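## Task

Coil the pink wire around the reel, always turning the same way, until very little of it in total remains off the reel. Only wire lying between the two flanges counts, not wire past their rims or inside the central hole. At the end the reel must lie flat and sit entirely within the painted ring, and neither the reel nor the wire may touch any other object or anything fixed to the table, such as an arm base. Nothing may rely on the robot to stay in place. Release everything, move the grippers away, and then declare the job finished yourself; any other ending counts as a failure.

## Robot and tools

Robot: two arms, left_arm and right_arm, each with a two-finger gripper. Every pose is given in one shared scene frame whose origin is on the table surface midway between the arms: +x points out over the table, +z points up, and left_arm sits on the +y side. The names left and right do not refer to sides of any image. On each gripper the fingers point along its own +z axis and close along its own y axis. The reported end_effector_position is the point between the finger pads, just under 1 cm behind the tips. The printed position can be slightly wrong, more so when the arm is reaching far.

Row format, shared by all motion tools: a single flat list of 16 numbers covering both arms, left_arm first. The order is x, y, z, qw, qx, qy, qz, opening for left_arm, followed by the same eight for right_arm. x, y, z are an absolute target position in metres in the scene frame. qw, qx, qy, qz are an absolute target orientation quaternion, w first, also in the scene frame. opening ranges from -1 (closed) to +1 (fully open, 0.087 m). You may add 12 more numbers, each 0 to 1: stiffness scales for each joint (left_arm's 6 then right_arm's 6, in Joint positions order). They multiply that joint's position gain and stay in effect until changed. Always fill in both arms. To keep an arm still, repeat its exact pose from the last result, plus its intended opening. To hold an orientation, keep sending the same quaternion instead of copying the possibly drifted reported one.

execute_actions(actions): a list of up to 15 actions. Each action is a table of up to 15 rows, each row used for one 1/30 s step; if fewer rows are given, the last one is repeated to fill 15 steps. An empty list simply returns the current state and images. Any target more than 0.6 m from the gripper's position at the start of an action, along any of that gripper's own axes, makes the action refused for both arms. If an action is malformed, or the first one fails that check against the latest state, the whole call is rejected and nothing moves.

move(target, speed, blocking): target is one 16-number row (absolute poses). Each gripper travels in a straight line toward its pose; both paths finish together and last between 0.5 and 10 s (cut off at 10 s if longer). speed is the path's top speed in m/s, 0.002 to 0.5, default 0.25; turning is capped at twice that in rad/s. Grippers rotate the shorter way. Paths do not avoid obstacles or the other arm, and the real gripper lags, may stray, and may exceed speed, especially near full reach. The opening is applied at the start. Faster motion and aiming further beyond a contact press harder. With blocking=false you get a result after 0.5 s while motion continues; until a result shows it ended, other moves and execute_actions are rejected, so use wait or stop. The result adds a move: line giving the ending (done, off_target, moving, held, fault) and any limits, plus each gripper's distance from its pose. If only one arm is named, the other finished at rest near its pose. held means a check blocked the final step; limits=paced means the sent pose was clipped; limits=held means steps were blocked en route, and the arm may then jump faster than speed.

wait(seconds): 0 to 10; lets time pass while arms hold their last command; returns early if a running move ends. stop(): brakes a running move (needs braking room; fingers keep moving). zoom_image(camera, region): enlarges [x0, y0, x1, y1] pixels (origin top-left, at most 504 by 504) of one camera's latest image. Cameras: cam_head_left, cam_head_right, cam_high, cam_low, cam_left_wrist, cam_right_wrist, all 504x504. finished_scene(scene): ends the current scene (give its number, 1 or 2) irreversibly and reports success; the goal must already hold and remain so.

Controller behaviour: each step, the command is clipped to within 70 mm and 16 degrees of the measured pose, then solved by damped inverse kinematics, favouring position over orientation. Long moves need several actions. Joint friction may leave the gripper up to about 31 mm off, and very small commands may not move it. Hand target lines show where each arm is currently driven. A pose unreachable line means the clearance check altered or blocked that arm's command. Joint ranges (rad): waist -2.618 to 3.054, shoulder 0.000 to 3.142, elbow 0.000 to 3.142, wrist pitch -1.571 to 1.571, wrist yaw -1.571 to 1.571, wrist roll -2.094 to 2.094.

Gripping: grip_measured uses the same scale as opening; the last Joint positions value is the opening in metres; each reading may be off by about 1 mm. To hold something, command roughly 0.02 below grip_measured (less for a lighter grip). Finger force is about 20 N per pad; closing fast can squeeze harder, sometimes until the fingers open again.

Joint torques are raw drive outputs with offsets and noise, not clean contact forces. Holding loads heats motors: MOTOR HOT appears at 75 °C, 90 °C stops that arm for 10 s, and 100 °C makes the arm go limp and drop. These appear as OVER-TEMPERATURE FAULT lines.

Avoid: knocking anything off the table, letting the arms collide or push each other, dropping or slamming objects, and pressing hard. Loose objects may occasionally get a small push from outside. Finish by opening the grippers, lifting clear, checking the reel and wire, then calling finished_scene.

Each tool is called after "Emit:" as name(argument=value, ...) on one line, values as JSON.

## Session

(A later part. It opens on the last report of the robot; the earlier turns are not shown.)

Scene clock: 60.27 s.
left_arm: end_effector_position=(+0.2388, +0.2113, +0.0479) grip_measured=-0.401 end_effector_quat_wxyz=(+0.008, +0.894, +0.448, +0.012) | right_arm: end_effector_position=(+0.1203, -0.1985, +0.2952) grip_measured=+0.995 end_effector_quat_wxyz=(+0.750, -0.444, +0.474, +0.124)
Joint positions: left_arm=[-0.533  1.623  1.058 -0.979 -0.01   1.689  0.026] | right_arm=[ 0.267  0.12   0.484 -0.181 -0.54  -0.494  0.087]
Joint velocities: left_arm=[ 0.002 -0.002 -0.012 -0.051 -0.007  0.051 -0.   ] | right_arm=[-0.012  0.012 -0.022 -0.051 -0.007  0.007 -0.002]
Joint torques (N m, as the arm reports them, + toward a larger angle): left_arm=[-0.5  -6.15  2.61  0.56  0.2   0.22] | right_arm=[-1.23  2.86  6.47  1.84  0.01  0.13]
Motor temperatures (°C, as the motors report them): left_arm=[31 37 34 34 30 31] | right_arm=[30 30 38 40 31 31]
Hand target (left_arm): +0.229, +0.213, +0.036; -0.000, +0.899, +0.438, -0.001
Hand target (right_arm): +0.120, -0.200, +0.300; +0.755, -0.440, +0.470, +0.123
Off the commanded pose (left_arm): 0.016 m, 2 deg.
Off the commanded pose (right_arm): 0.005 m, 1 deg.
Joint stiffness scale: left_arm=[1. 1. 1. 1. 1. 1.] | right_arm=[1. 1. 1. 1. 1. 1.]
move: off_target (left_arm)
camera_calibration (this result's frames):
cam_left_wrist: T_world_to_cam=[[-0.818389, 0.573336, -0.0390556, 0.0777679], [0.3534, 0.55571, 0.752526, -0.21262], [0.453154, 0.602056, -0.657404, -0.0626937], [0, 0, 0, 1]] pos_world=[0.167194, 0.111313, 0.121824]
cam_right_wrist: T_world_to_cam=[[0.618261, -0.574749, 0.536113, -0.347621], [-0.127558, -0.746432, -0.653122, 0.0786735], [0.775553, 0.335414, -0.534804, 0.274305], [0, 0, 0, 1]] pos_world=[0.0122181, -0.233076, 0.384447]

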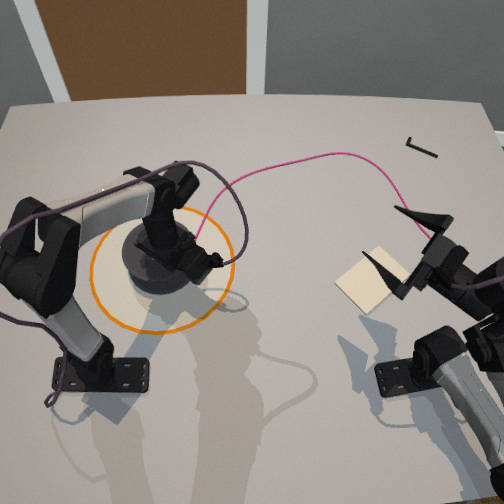

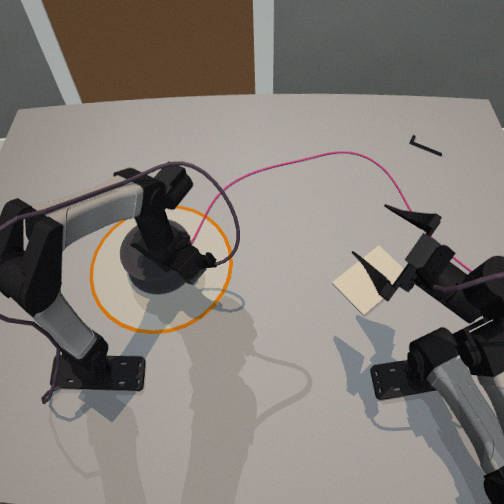

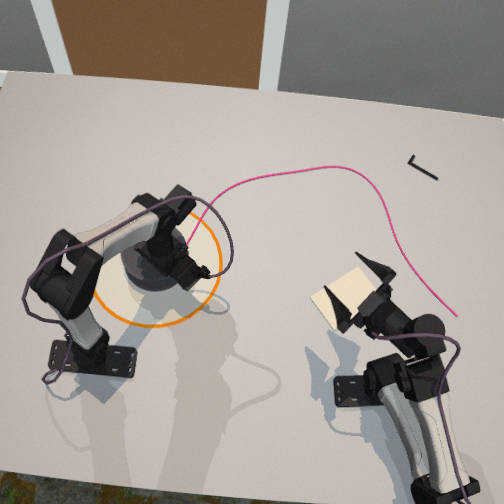

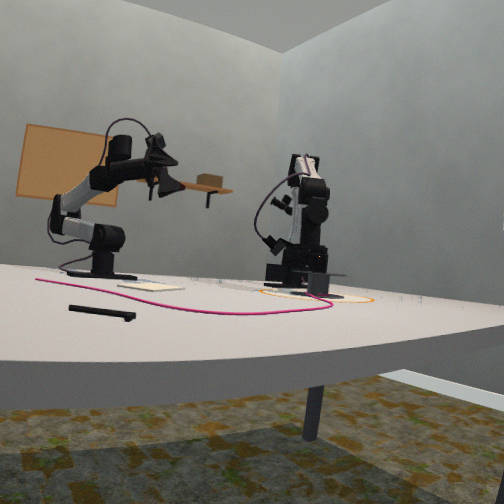

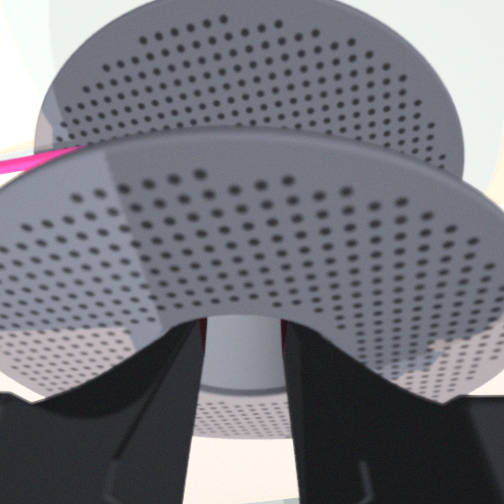

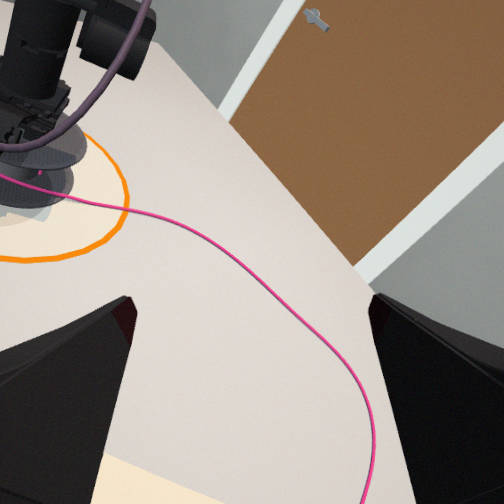

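Emit:
move(target=[0.229,0.213,0.035,0,-0.113,-0.994,0,-1, 0.12,-0.2,0.3,0.755,-0.44,0.47,0.123,1], speed=0.5)

Emit:
move(target=[0.229,0.213,0.035,0,0.777,-0.629,0,-1, 0.12,-0.2,0.3,0.755,-0.44,0.47,0.123,1], speed=0.5)

Emit:
execute_actions(actions=[[[0.229,0.213,0.035,0,0.777,-0.629,0,-0.5, 0.12,-0.2,0.3,0.755,-0.44,0.47,0.123,1]],[[0.229,0.213,0.035,0,0.777,-0.629,0,0.0, 0.12,-0.2,0.3,0.755,-0.44,0.47,0.123,1]]])

Emit:
move(target=[0.229,0.213,0.035,0,-0.199,-0.98,0,0, 0.12,-0.2,0.3,0.755,-0.44,0.47,0.123,1], speed=0.4)

Emit:
move(target=[0.229,0.213,0.035,0,-0.961,-0.276,0,0, 0.12,-0.2,0.3,0.755,-0.44,0.47,0.123,1], speed=0.4)

Scene clock: 71.77 s.
left_arm: end_effector_position=(+0.2226, +0.2138, +0.0347) grip_measured=-1.000 end_effector_quat_wxyz=(-0.004, +0.122, +0.993, +0.001) | right_arm: end_effector_position=(+0.1203, -0.1985, +0.2952) grip_measured=+0.995 end_effector_quat_wxyz=(+0.750, -0.444, +0.474, +0.124)
Joint positions: left_arm=[-0.377  1.793  1.2   -0.986 -0.001 -0.123  0.   ] | right_arm=[ 0.267  0.12   0.484 -0.181 -0.54  -0.494  0.087]
Joint velocities: left_arm=[-0.012  0.002  0.002  0.081 -0.051 -0.051  0.   ] | right_arm=[-0.007  0.002 -0.012 -0.037 -0.037 -0.066 -0.   ]
Joint torques (N m, as the arm reports them, + toward a larger angle): left_arm=[ 0.68 -6.72  6.91  0.43  0.02  0.04] | right_arm=[-1.38  2.67  6.32  1.8   0.    0.08]
Motor temperatures (°C, as the motors report them): left_arm=[31 38 34 34 30 31] | right_arm=[30 30 38 40 31 31]
Hand target (left_arm): +0.229, +0.213, +0.035; +0.001, +0.113, +0.994, +0.000
Hand target (right_arm): +0.120, -0.200, +0.300; +0.755, -0.440, +0.470, +0.123
Off the commanded pose (left_arm): 0.006 m, 1 deg.
Off the commanded pose (right_arm): 0.005 m, 1 deg.
Joint stiffness scale: left_arm=[1. 1. 1. 1. 1. 1.] | right_arm=[1. 1. 1. 1. 1. 1.]
move: done
camera_calibration (this result's frames):
cam_left_wrist: T_world_to_cam=[[-0.21214, -0.977123, -0.0150851, 0.2583], [-0.648995, 0.129327, 0.74972, 0.115986], [-0.730617, 0.168836, -0.661584, 0.290733], [0, 0, 0, 1]] pos_world=[0.342485, 0.188304, 0.109284]
cam_right_wrist: T_world_to_cam=[[0.618261, -0.574749, 0.536113, -0.347621], [-0.127558, -0.746432, -0.653122, 0.0786735], [0.775553, 0.335414, -0.534804, 0.274305], [0, 0, 0, 1]] pos_world=[0.0122181, -0.233076, 0.384447]

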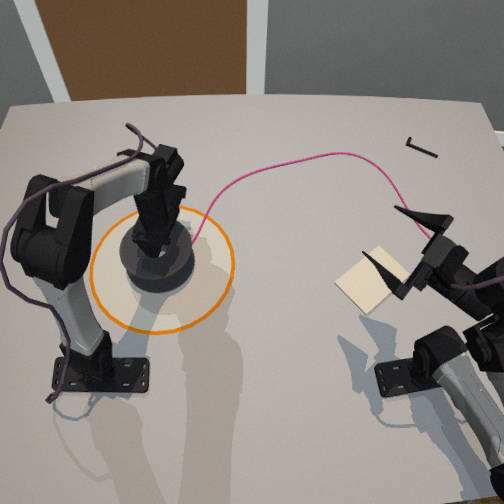

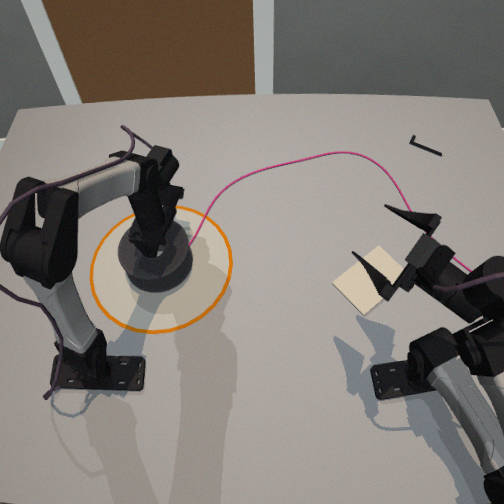

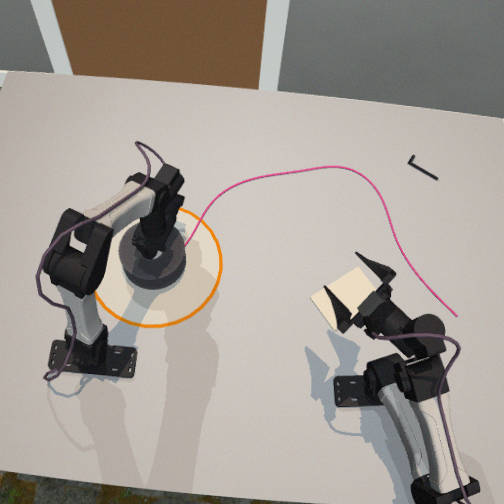

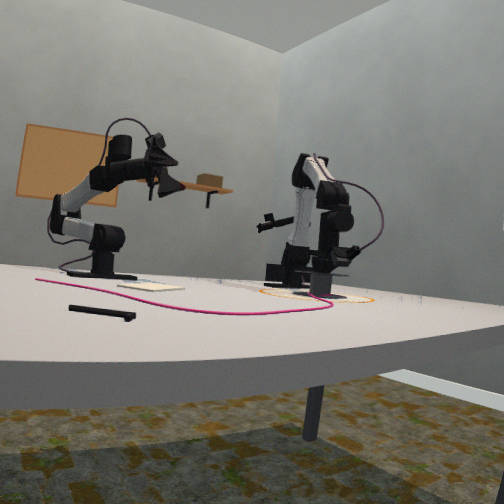

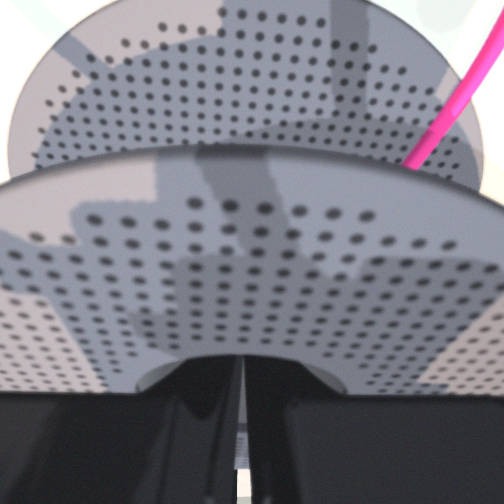

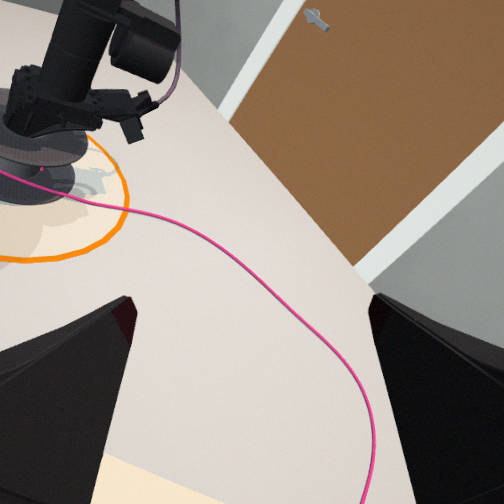

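Scene clock: 74.53 s.
left_arm: end_effector_position=(+0.2337, +0.2137, +0.0359) grip_measured=-1.000 end_effector_quat_wxyz=(+0.005, +0.778, -0.629, -0.001) | right_arm: end_effector_position=(+0.1203, -0.1985, +0.2952) grip_measured=+0.995 end_effector_quat_wxyz=(+0.750, -0.444, +0.474, +0.124)
Joint positions: left_arm=[-0.243  1.603  0.989 -0.964  0.008 -2.015  0.   ] | right_arm=[ 0.267  0.12   0.484 -0.181 -0.54  -0.494  0.087]
Joint velocities: left_arm=[-0.012  0.012  0.007 -0.007  0.022 -0.051  0.   ] | right_arm=[ 0.002 -0.007 -0.007 -0.037  0.051  0.051 -0.001]
Joint torques (N m, as the arm reports them, + toward a larger angle): left_arm=[-0.77 -7.6   3.99  0.34 -0.13  0.06] | right_arm=[-1.07  2.83  6.36  1.84  0.07  0.07]
Motor temperatures (°C, as the motors report them): left_arm=[31 38 34 34 30 31] | right_arm=[30 30 39 40 31 31]
Hand target (left_arm): +0.229, +0.214, +0.036; +0.000, +0.777, -0.629, +0.000
Hand target (right_arm): +0.120, -0.200, +0.300; +0.755, -0.440, +0.470, +0.123
Off the commanded pose (left_arm): 0.005 m, 1 deg.
Off the commanded pose (right_arm): 0.005 m, 1 deg.
Joint stiffness scale: left_arm=[1. 1. 1. 1. 1. 1.] | right_arm=[1. 1. 1. 1. 1. 1.]
move: done
camera_calibration (this result's frames):
cam_left_wrist: T_world_to_cam=[[0.970539, 0.239831, -0.0231259, -0.275626], [0.176121, -0.640655, 0.747358, 0.0941285], [0.164423, -0.729413, -0.66402, 0.282523], [0, 0, 0, 1]] pos_world=[0.204474, 0.332483, 0.110879]
cam_right_wrist: T_world_to_cam=[[0.618261, -0.574749, 0.536113, -0.347621], [-0.127558, -0.746432, -0.653122, 0.0786735], [0.775553, 0.335414, -0.534804, 0.274305], [0, 0, 0, 1]] pos_world=[0.0122181, -0.233076, 0.384447]

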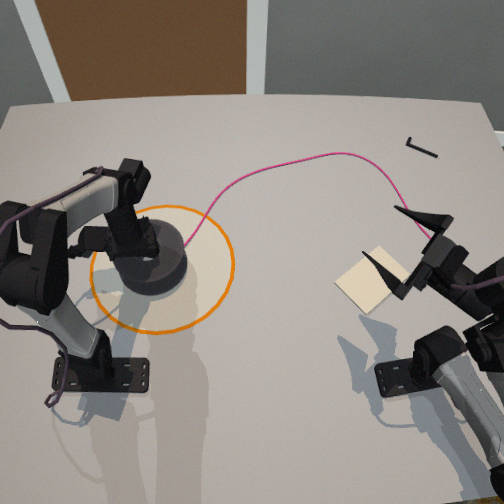

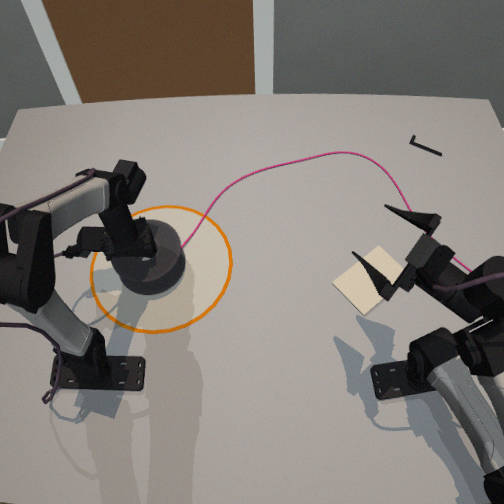

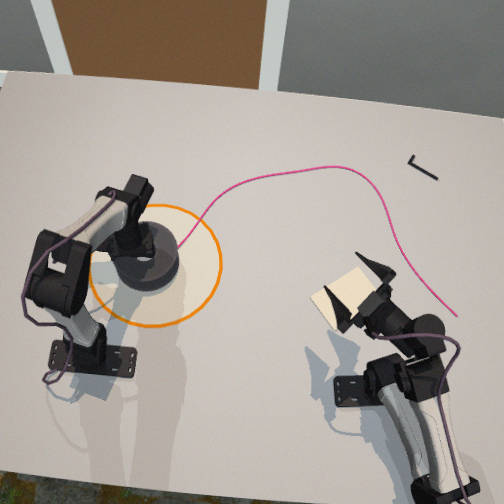

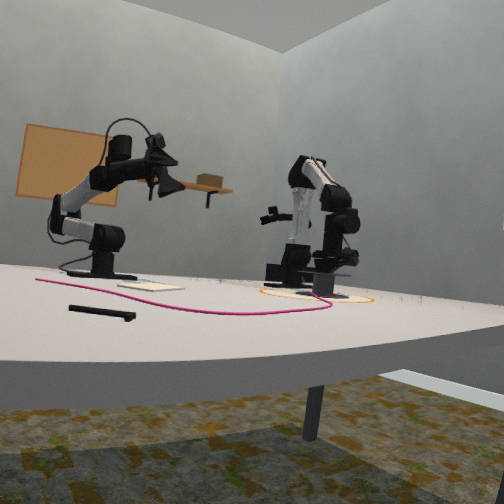

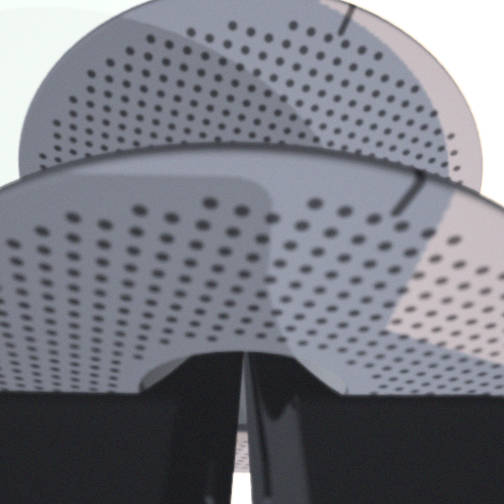

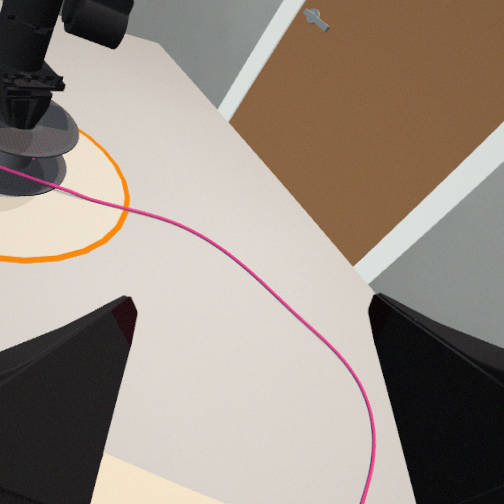

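Scene clock: 75.53 s.
left_arm: end_effector_position=(+0.2363, +0.2133, +0.0444) grip_measured=-0.495 end_effector_quat_wxyz=(-0.003, +0.779, -0.627, +0.012) | right_arm: end_effector_position=(+0.1203, -0.1985, +0.2952) grip_measured=+0.995 end_effector_quat_wxyz=(+0.750, -0.444, +0.474, +0.124)
Joint positions: left_arm=[-0.244  1.571  0.99  -0.965  0.006 -2.019  0.022] | right_arm=[ 0.267  0.12   0.484 -0.181 -0.54  -0.494  0.087]
Joint velocities: left_arm=[ 0.007  0.012 -0.017  0.037  0.051 -0.037  0.   ] | right_arm=[-0.012 -0.002  0.012 -0.007 -0.037  0.037  0.001]
Joint torques (N m, as the arm reports them, + toward a larger angle): left_arm=[-0.9  -5.09  3.83  0.44 -0.11  0.04] | right_arm=[-1.15  2.87  6.16  1.82  0.07  0.15]
Motor temperatures (°C, as the motors report them): left_arm=[31 38 34 34 30 31] | right_arm=[30 30 39 40 31 31]
Hand target (left_arm): +0.229, +0.213, +0.035; -0.000, +0.777, -0.629, -0.000
Hand target (right_arm): +0.120, -0.200, +0.300; +0.755, -0.440, +0.470, +0.123
Off the commanded pose (left_arm): 0.012 m, 1 deg.
Off the commanded pose (right_arm): 0.005 m, 1 deg.
Joint stiffness scale: left_arm=[1. 1. 1. 1. 1. 1.] | right_arm=[1. 1. 1. 1. 1. 1.]
camera_calibration (this result's frames):
cam_left_wrist: T_world_to_cam=[[0.970066, 0.242768, 0.00601121, -0.27964], [0.154555, -0.636297, 0.755804, 0.0908727], [0.18731, -0.73225, -0.654771, 0.282299], [0, 0, 0, 1]] pos_world=[0.204347, 0.332423, 0.11784]
cam_right_wrist: T_world_to_cam=[[0.618261, -0.574749, 0.536113, -0.347621], [-0.127558, -0.746432, -0.653122, 0.0786735], [0.775553, 0.335414, -0.534804, 0.274305], [0, 0, 0, 1]] pos_world=[0.0122181, -0.233076, 0.384447]

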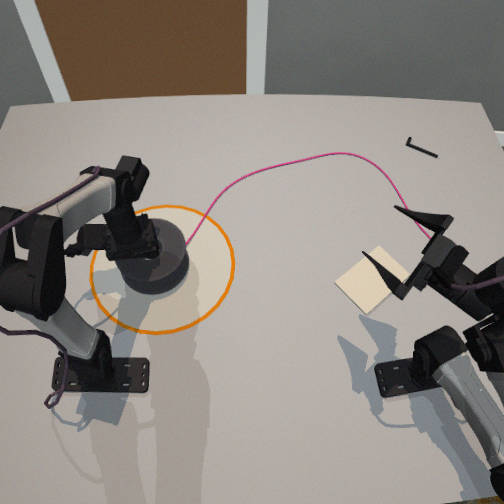

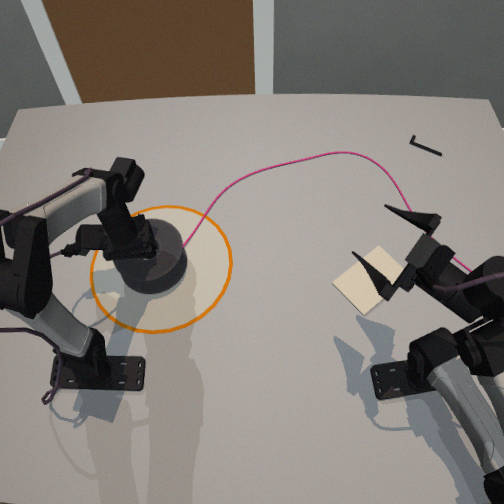

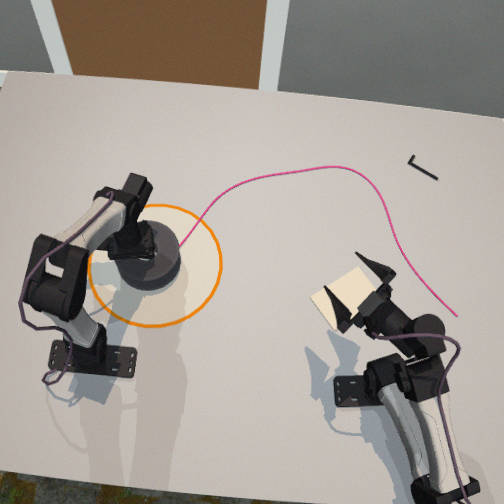

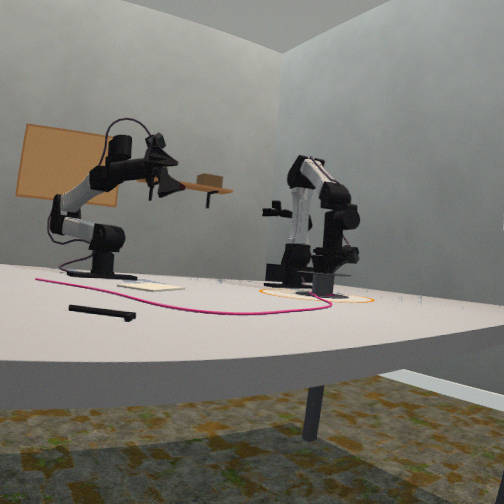

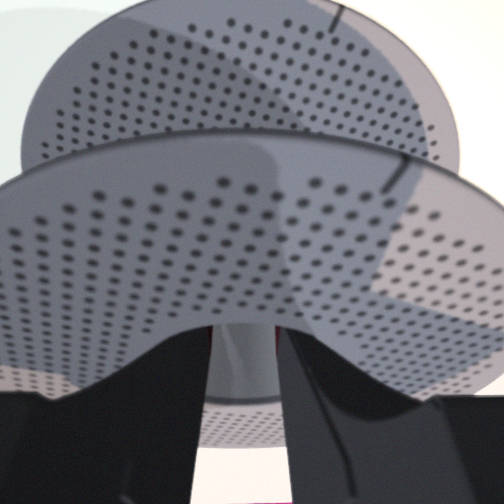

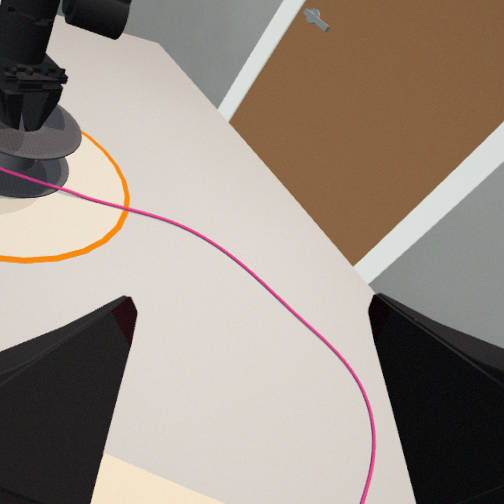

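Scene clock: 78.90 s.
left_arm: end_effector_position=(+0.2293, +0.2129, +0.0518) grip_measured=-0.214 end_effector_quat_wxyz=(+0.020, +0.185, +0.983, -0.007) | right_arm: end_effector_position=(+0.1203, -0.1985, +0.2952) grip_measured=+0.995 end_effector_quat_wxyz=(+0.750, -0.444, +0.474, +0.124)
Joint positions: left_arm=[-0.385  1.751  1.228 -1.006  0.007 -0.004  0.034] | right_arm=[ 0.267  0.12   0.484 -0.181 -0.54  -0.494  0.087]
Joint velocities: left_arm=[-0.017 -0.007 -0.022 -0.037  0.037  0.022 -0.001] | right_arm=[ 0.007 -0.002 -0.007  0.007 -0.022  0.051 -0.   ]
Joint torques (N m, as the arm reports them, + toward a larger angle): left_arm=[-0.72 -3.5   5.19  0.71 -0.04  0.3 ] | right_arm=[-1.2   2.84  6.34  1.9   0.01  0.13]
Motor temperatures (°C, as the motors report them): left_arm=[31 38 34 34 30 31] | right_arm=[30 31 39 41 31 31]
Hand target (left_arm): +0.228, +0.213, +0.035; -0.000, +0.199, +0.980, -0.000
Hand target (right_arm): +0.120, -0.200, +0.300; +0.755, -0.440, +0.470, +0.123
Off the commanded pose (left_arm): 0.017 m, 3 deg.
Off the commanded pose (right_arm): 0.005 m, 1 deg.
Joint stiffness scale: left_arm=[1. 1. 1. 1. 1. 1.] | right_arm=[1. 1. 1. 1. 1. 1.]
move: off_target (left_arm)
camera_calibration (this result's frames):
cam_left_wrist: T_world_to_cam=[[-0.333939, -0.942582, -0.00487665, 0.279068], [-0.658537, 0.2296, 0.716668, 0.0902027], [-0.674399, 0.242535, -0.697397, 0.280404], [0, 0, 0, 1]] pos_world=[0.341698, 0.174326, 0.132269]
cam_right_wrist: T_world_to_cam=[[0.618261, -0.574749, 0.536113, -0.347621], [-0.127558, -0.746432, -0.653122, 0.0786735], [0.775553, 0.335414, -0.534804, 0.274305], [0, 0, 0, 1]] pos_world=[0.0122181, -0.233076, 0.384447]

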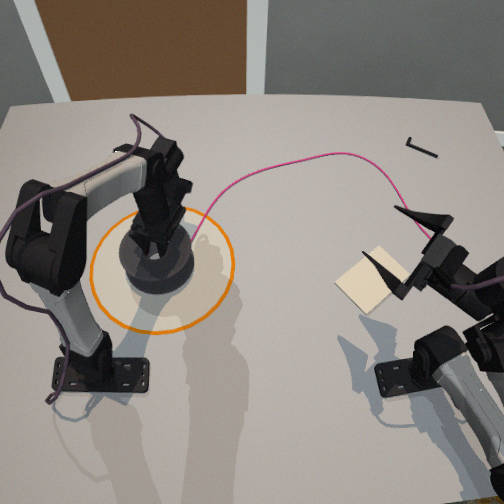

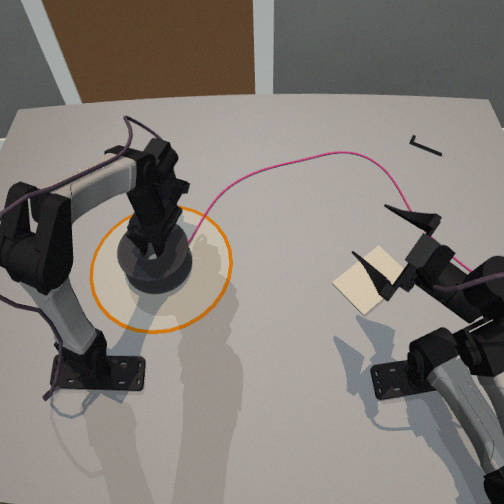

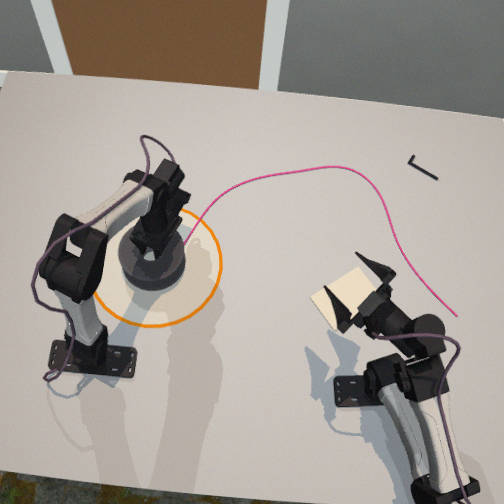

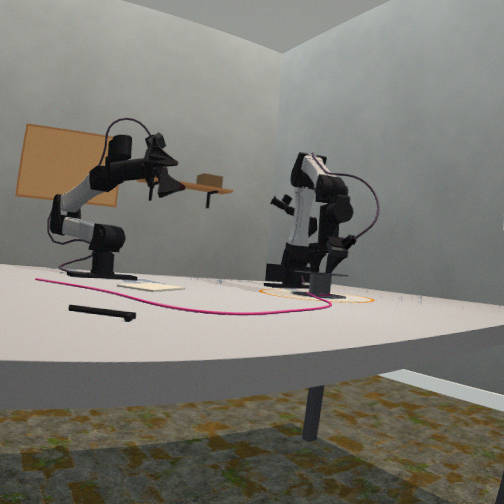

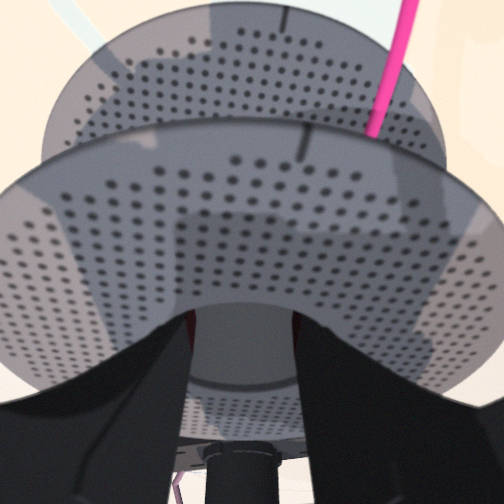

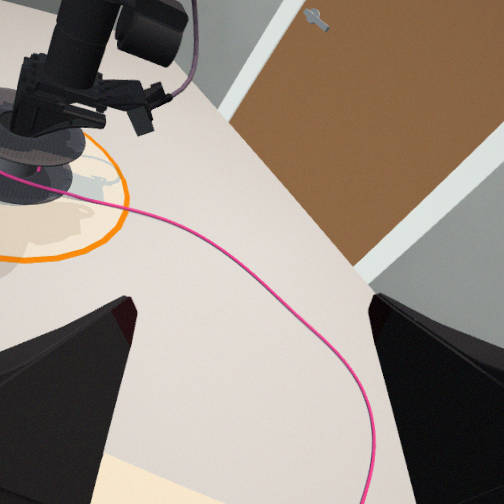

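Scene clock: 82.33 s.
left_arm: end_effector_position=(+0.2385, +0.2091, +0.0531) grip_measured=-0.184 end_effector_quat_wxyz=(+0.006, +0.959, +0.281, +0.017) | right_arm: end_effector_position=(+0.1203, -0.1985, +0.2952) grip_measured=+0.995 end_effector_quat_wxyz=(+0.750, -0.444, +0.474, +0.124)
Joint positions: left_arm=[-0.529  1.562  1.015 -0.991 -0.018  2.052  0.036] | right_arm=[ 0.267  0.12   0.484 -0.181 -0.54  -0.494  0.087]
Joint velocities: left_arm=[-0.002 -0.012 -0.012 -0.022  0.066  0.051  0.001] | right_arm=[-0.012 -0.012  0.007  0.066  0.007  0.007 -0.002]
Joint torques (N m, as the arm reports them, + toward a larger angle): left_arm=[ 0.55 -5.    2.02  0.65  0.27  0.24] | right_arm=[-1.26  2.87  6.44  1.85  0.02  0.12]
Motor temperatures (°C, as the motors report them): left_arm=[31 38 34 34 30 31] | right_arm=[30 31 39 41 31 31]
Hand target (left_arm): +0.228, +0.213, +0.036; -0.000, +0.961, +0.277, -0.001
Hand target (right_arm): +0.120, -0.200, +0.300; +0.755, -0.440, +0.470, +0.123
Off the commanded pose (left_arm): 0.021 m, 2 deg.
Off the commanded pose (right_arm): 0.005 m, 1 deg.
Joint stiffness scale: left_arm=[1. 1. 1. 1. 1. 1.] | right_arm=[1. 1. 1. 1. 1. 1.]
move: off_target (left_arm)
camera_calibration (this result's frames):
cam_left_wrist: T_world_to_cam=[[-0.564701, 0.824574, -0.0345098, -0.0342979], [0.516893, 0.385968, 0.764101, -0.219386], [0.643377, 0.413651, -0.644173, -0.064492], [0, 0, 0, 1]] pos_world=[0.135524, 0.139634, 0.124906]
cam_right_wrist: T_world_to_cam=[[0.618261, -0.574749, 0.536113, -0.347621], [-0.127558, -0.746432, -0.653122, 0.0786735], [0.775553, 0.335414, -0.534804, 0.274305], [0, 0, 0, 1]] pos_world=[0.0122181, -0.233076, 0.384447]

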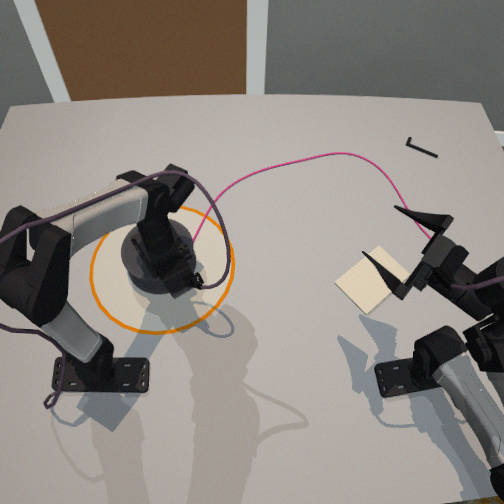

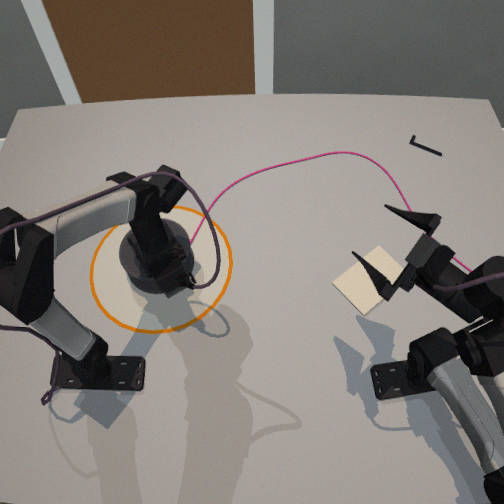

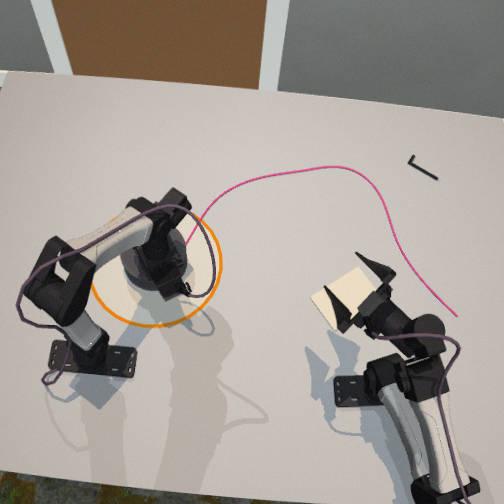

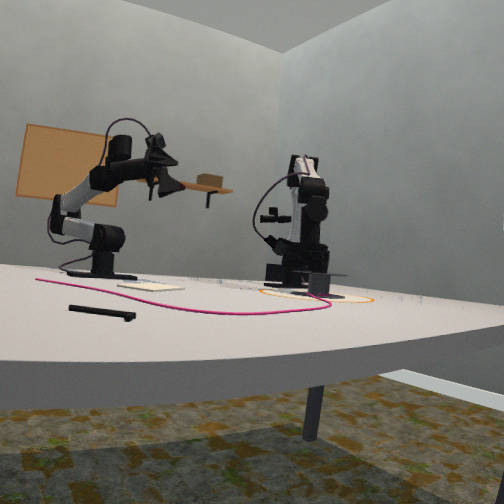

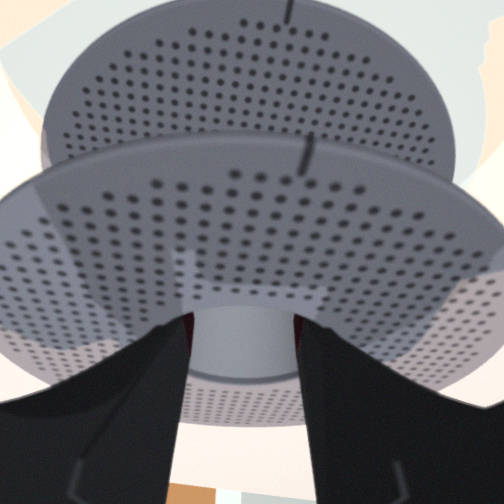

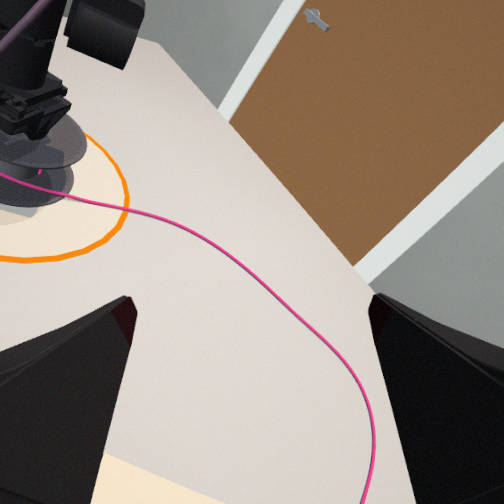

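Emit:
move(target=[0.229,0.213,0.04,0,-0.199,-0.98,0,-1, 0.3,-0.05,0.2,0,0.317,0.948,0,0], speed=0.4)

Emit:
move(target=[0.229,0.213,0.04,0,0.777,-0.629,0,-1, 0.41,0.085,0.1,0,0.317,0.948,0,0], speed=0.4)

Scene clock: 114.83 s.
left_arm: end_effector_position=(+0.2223, +0.2145, +0.0379) grip_measured=-1.000 end_effector_quat_wxyz=(-0.003, +0.207, +0.978, +0.003) | right_arm: end_effector_position=(+0.3041, -0.0464, +0.1969) grip_measured=+0.000 end_effector_quat_wxyz=(+0.062, +0.328, +0.936, +0.112)
Joint positions: left_arm=[-0.401  1.787  1.207 -0.997 -0.005  0.025  0.   ] | right_arm=[ 0.5    2.202  2.428 -1.542 -0.032  1.281  0.044]
Joint velocities: left_arm=[-0.007 -0.002 -0.012  0.051 -0.051 -0.022  0.   ] | right_arm=[-0.012 -0.002 -0.012 -0.007 -0.037  0.051  0.001]
Joint torques (N m, as the arm reports them, + toward a larger angle): left_arm=[ 0.76 -6.67  7.4   0.36  0.07  0.02] | right_arm=[ -1.22 -11.03   7.01   0.66   0.08   0.04]
Motor temperatures (°C, as the motors report them): left_arm=[31 38 33 34 30 31] | right_arm=[30 31 40 42 31 31]
Hand target (left_arm): +0.229, +0.213, +0.040; +0.001, +0.199, +0.980, +0.000
Hand target (right_arm): +0.308, -0.048, +0.196; +0.056, +0.338, +0.933, +0.112
Off the commanded pose (left_arm): 0.007 m, 1 deg.
Off the commanded pose (right_arm): 0.006 m, 15 deg.
Joint stiffness scale: left_arm=[1. 1. 1. 1. 1. 1.] | right_arm=[1. 1. 1. 1. 1. 1.]
joint sent to its limit (right arm) — the command would take joint 4 (wrist pitch) past its lower limit, so that joint was sent only as far as its limit.
move: off_target (right_arm); limits=paced
camera_calibration (this result's frames):
cam_left_wrist: T_world_to_cam=[[-0.375932, -0.926469, -0.018185, 0.284553], [-0.618638, 0.236316, 0.749294, 0.0836674], [-0.6899, 0.292933, -0.661988, 0.256888], [0, 0, 0, 1]] pos_world=[0.335959, 0.168606, 0.11254]
cam_right_wrist: T_world_to_cam=[[-0.611387, -0.749183, -0.254815, 0.200508], [-0.641942, 0.281258, 0.713305, 0.0865589], [-0.462727, 0.599682, -0.65289, 0.440245], [0, 0, 0, 1]] pos_world=[0.381867, -0.138135, 0.276781]

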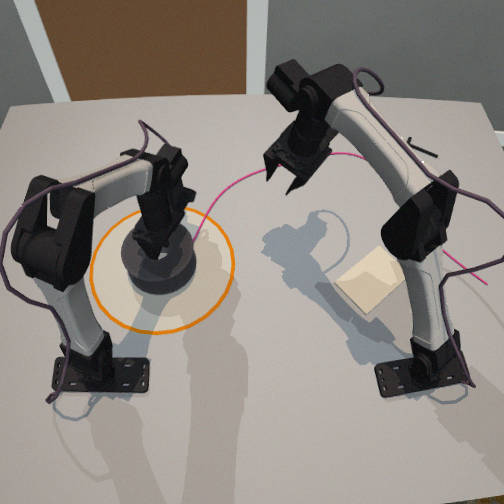

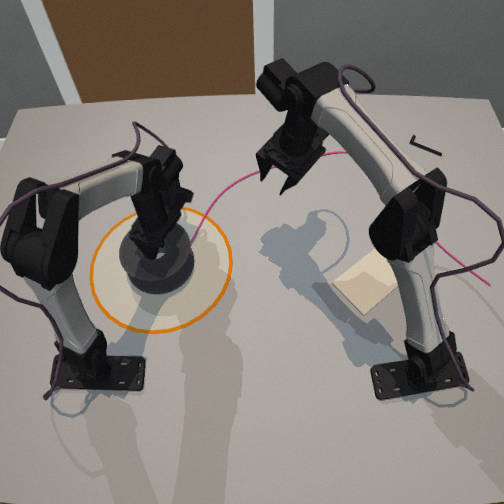

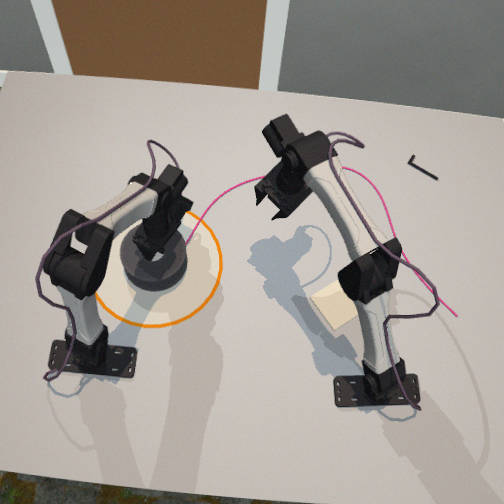

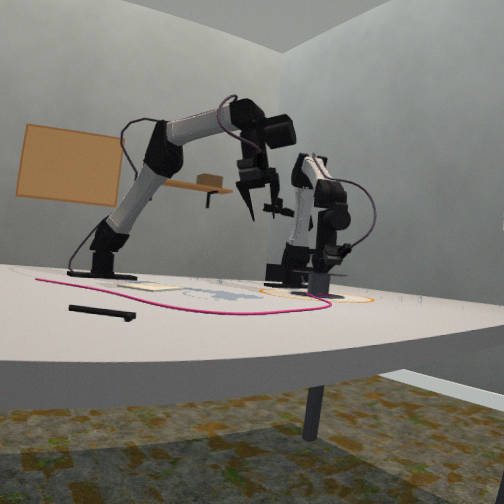

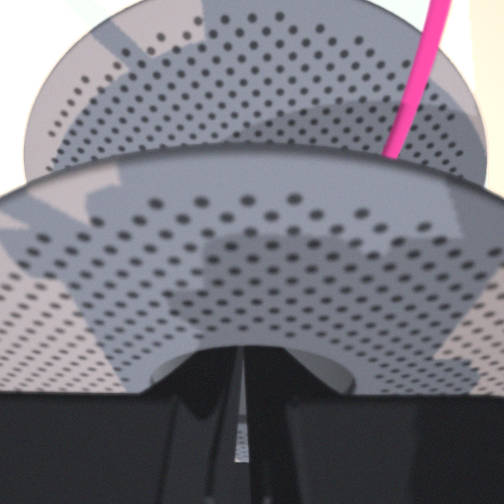

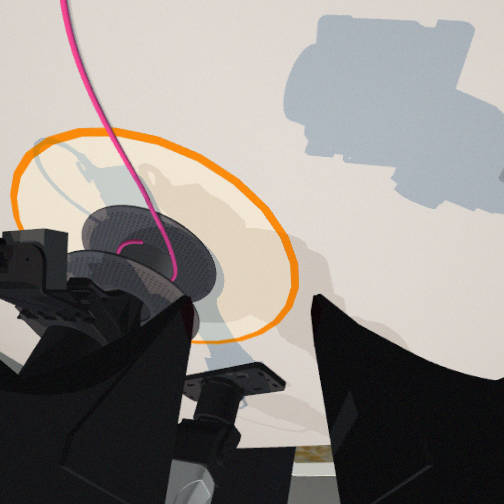

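Scene clock: 118.30 s.
left_arm: end_effector_position=(+0.2345, +0.2140, +0.0412) grip_measured=-1.000 end_effector_quat_wxyz=(+0.003, +0.778, -0.629, -0.001) | right_arm: end_effector_position=(+0.4097, +0.0752, +0.1037) grip_measured=+0.000 end_effector_quat_wxyz=(+0.120, +0.349, +0.900, +0.232)
Joint positions: left_arm=[-0.243  1.596  1.004 -0.984  0.005 -2.015  0.   ] | right_arm=[ 0.565  2.704  2.855 -1.192 -0.028  1.416  0.044]
Joint velocities: left_arm=[-0.012  0.007 -0.022  0.037 -0.066 -0.066  0.   ] | right_arm=[-0.002 -0.022  0.007 -0.037  0.095 -0.007  0.001]
Joint torques (N m, as the arm reports them, + toward a larger angle): left_arm=[-0.76 -7.56  3.9   0.34 -0.1   0.04] | right_arm=[  0.45 -14.8    7.75   1.31   0.2    0.04]
Motor temperatures (°C, as the motors report them): left_arm=[31 38 34 34 30 31] | right_arm=[30 33 41 41 31 31]
Hand target (left_arm): +0.229, +0.214, +0.041; -0.000, +0.777, -0.629, -0.000
Hand target (right_arm): +0.410, +0.083, +0.102; +0.126, +0.348, +0.898, +0.237
Off the commanded pose (left_arm): 0.006 m, 0 deg.
Off the commanded pose (right_arm): 0.010 m, 31 deg; orientation clipped at the last step of the last action.
Joint stiffness scale: left_arm=[1. 1. 1. 1. 1. 1.] | right_arm=[1. 1. 1. 1. 1. 1.]
elbow stopped short (right arm): the move would have taken joint 3 (elbow) straighter than the controller allows; a more bent joint 3 avoids this.
move: off_target (right_arm); limits=paced
camera_calibration (this result's frames):
cam_left_wrist: T_world_to_cam=[[0.970606, 0.239865, -0.0196951, -0.27651], [0.173919, -0.642481, 0.746305, 0.091229], [0.166359, -0.727793, -0.665313, 0.285422], [0, 0, 0, 1]] pos_world=[0.205033, 0.332666, 0.116364]
cam_right_wrist: T_world_to_cam=[[-0.582732, -0.635332, -0.506732, 0.338161], [-0.754185, 0.190533, 0.628412, 0.248198], [-0.302701, 0.748365, -0.590188, 0.272115], [0, 0, 0, 1]] pos_world=[0.466614, -0.0360866, 0.175985]

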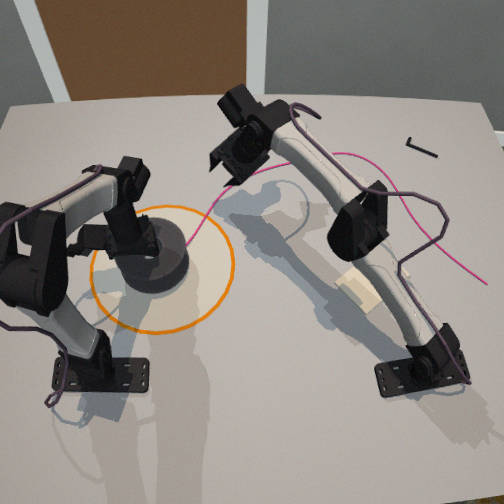

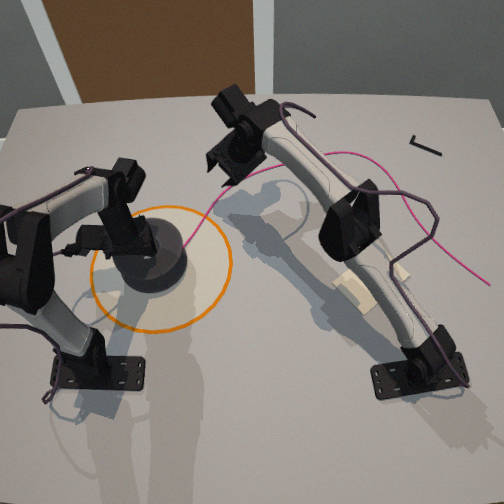

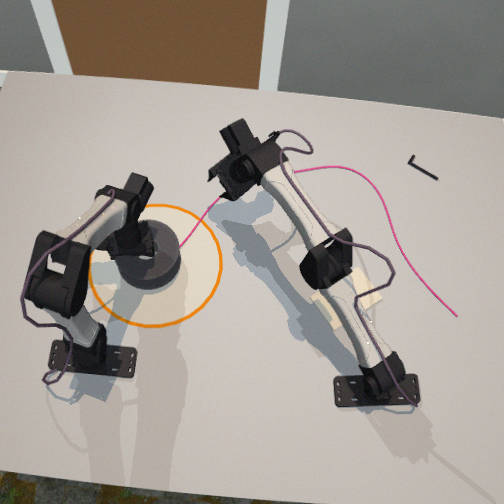

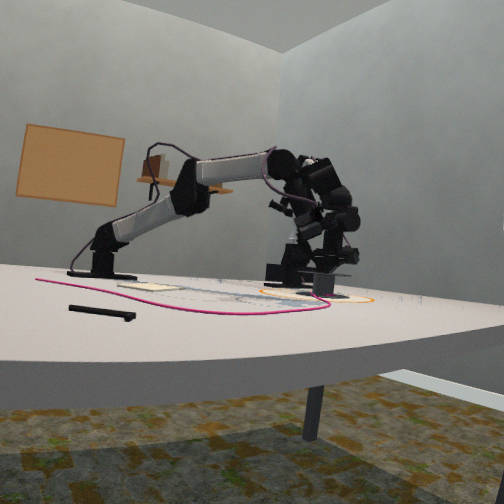

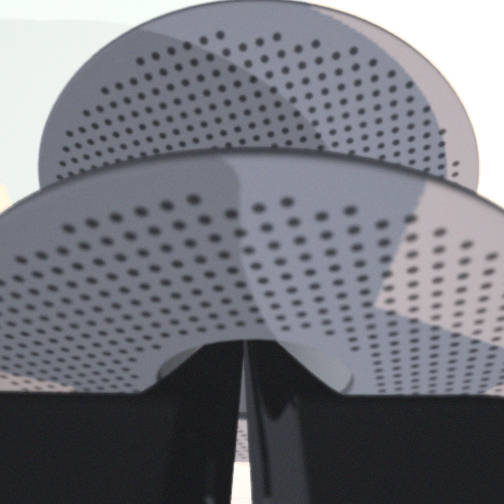

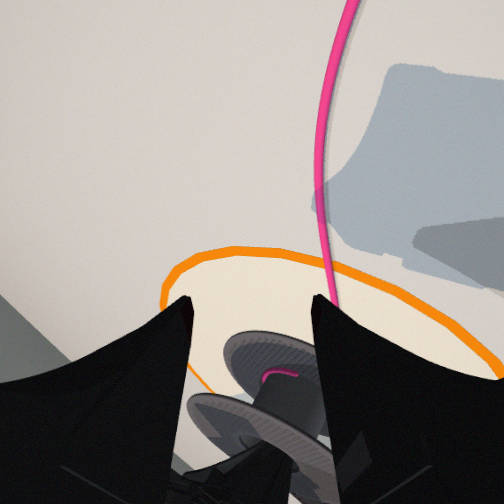

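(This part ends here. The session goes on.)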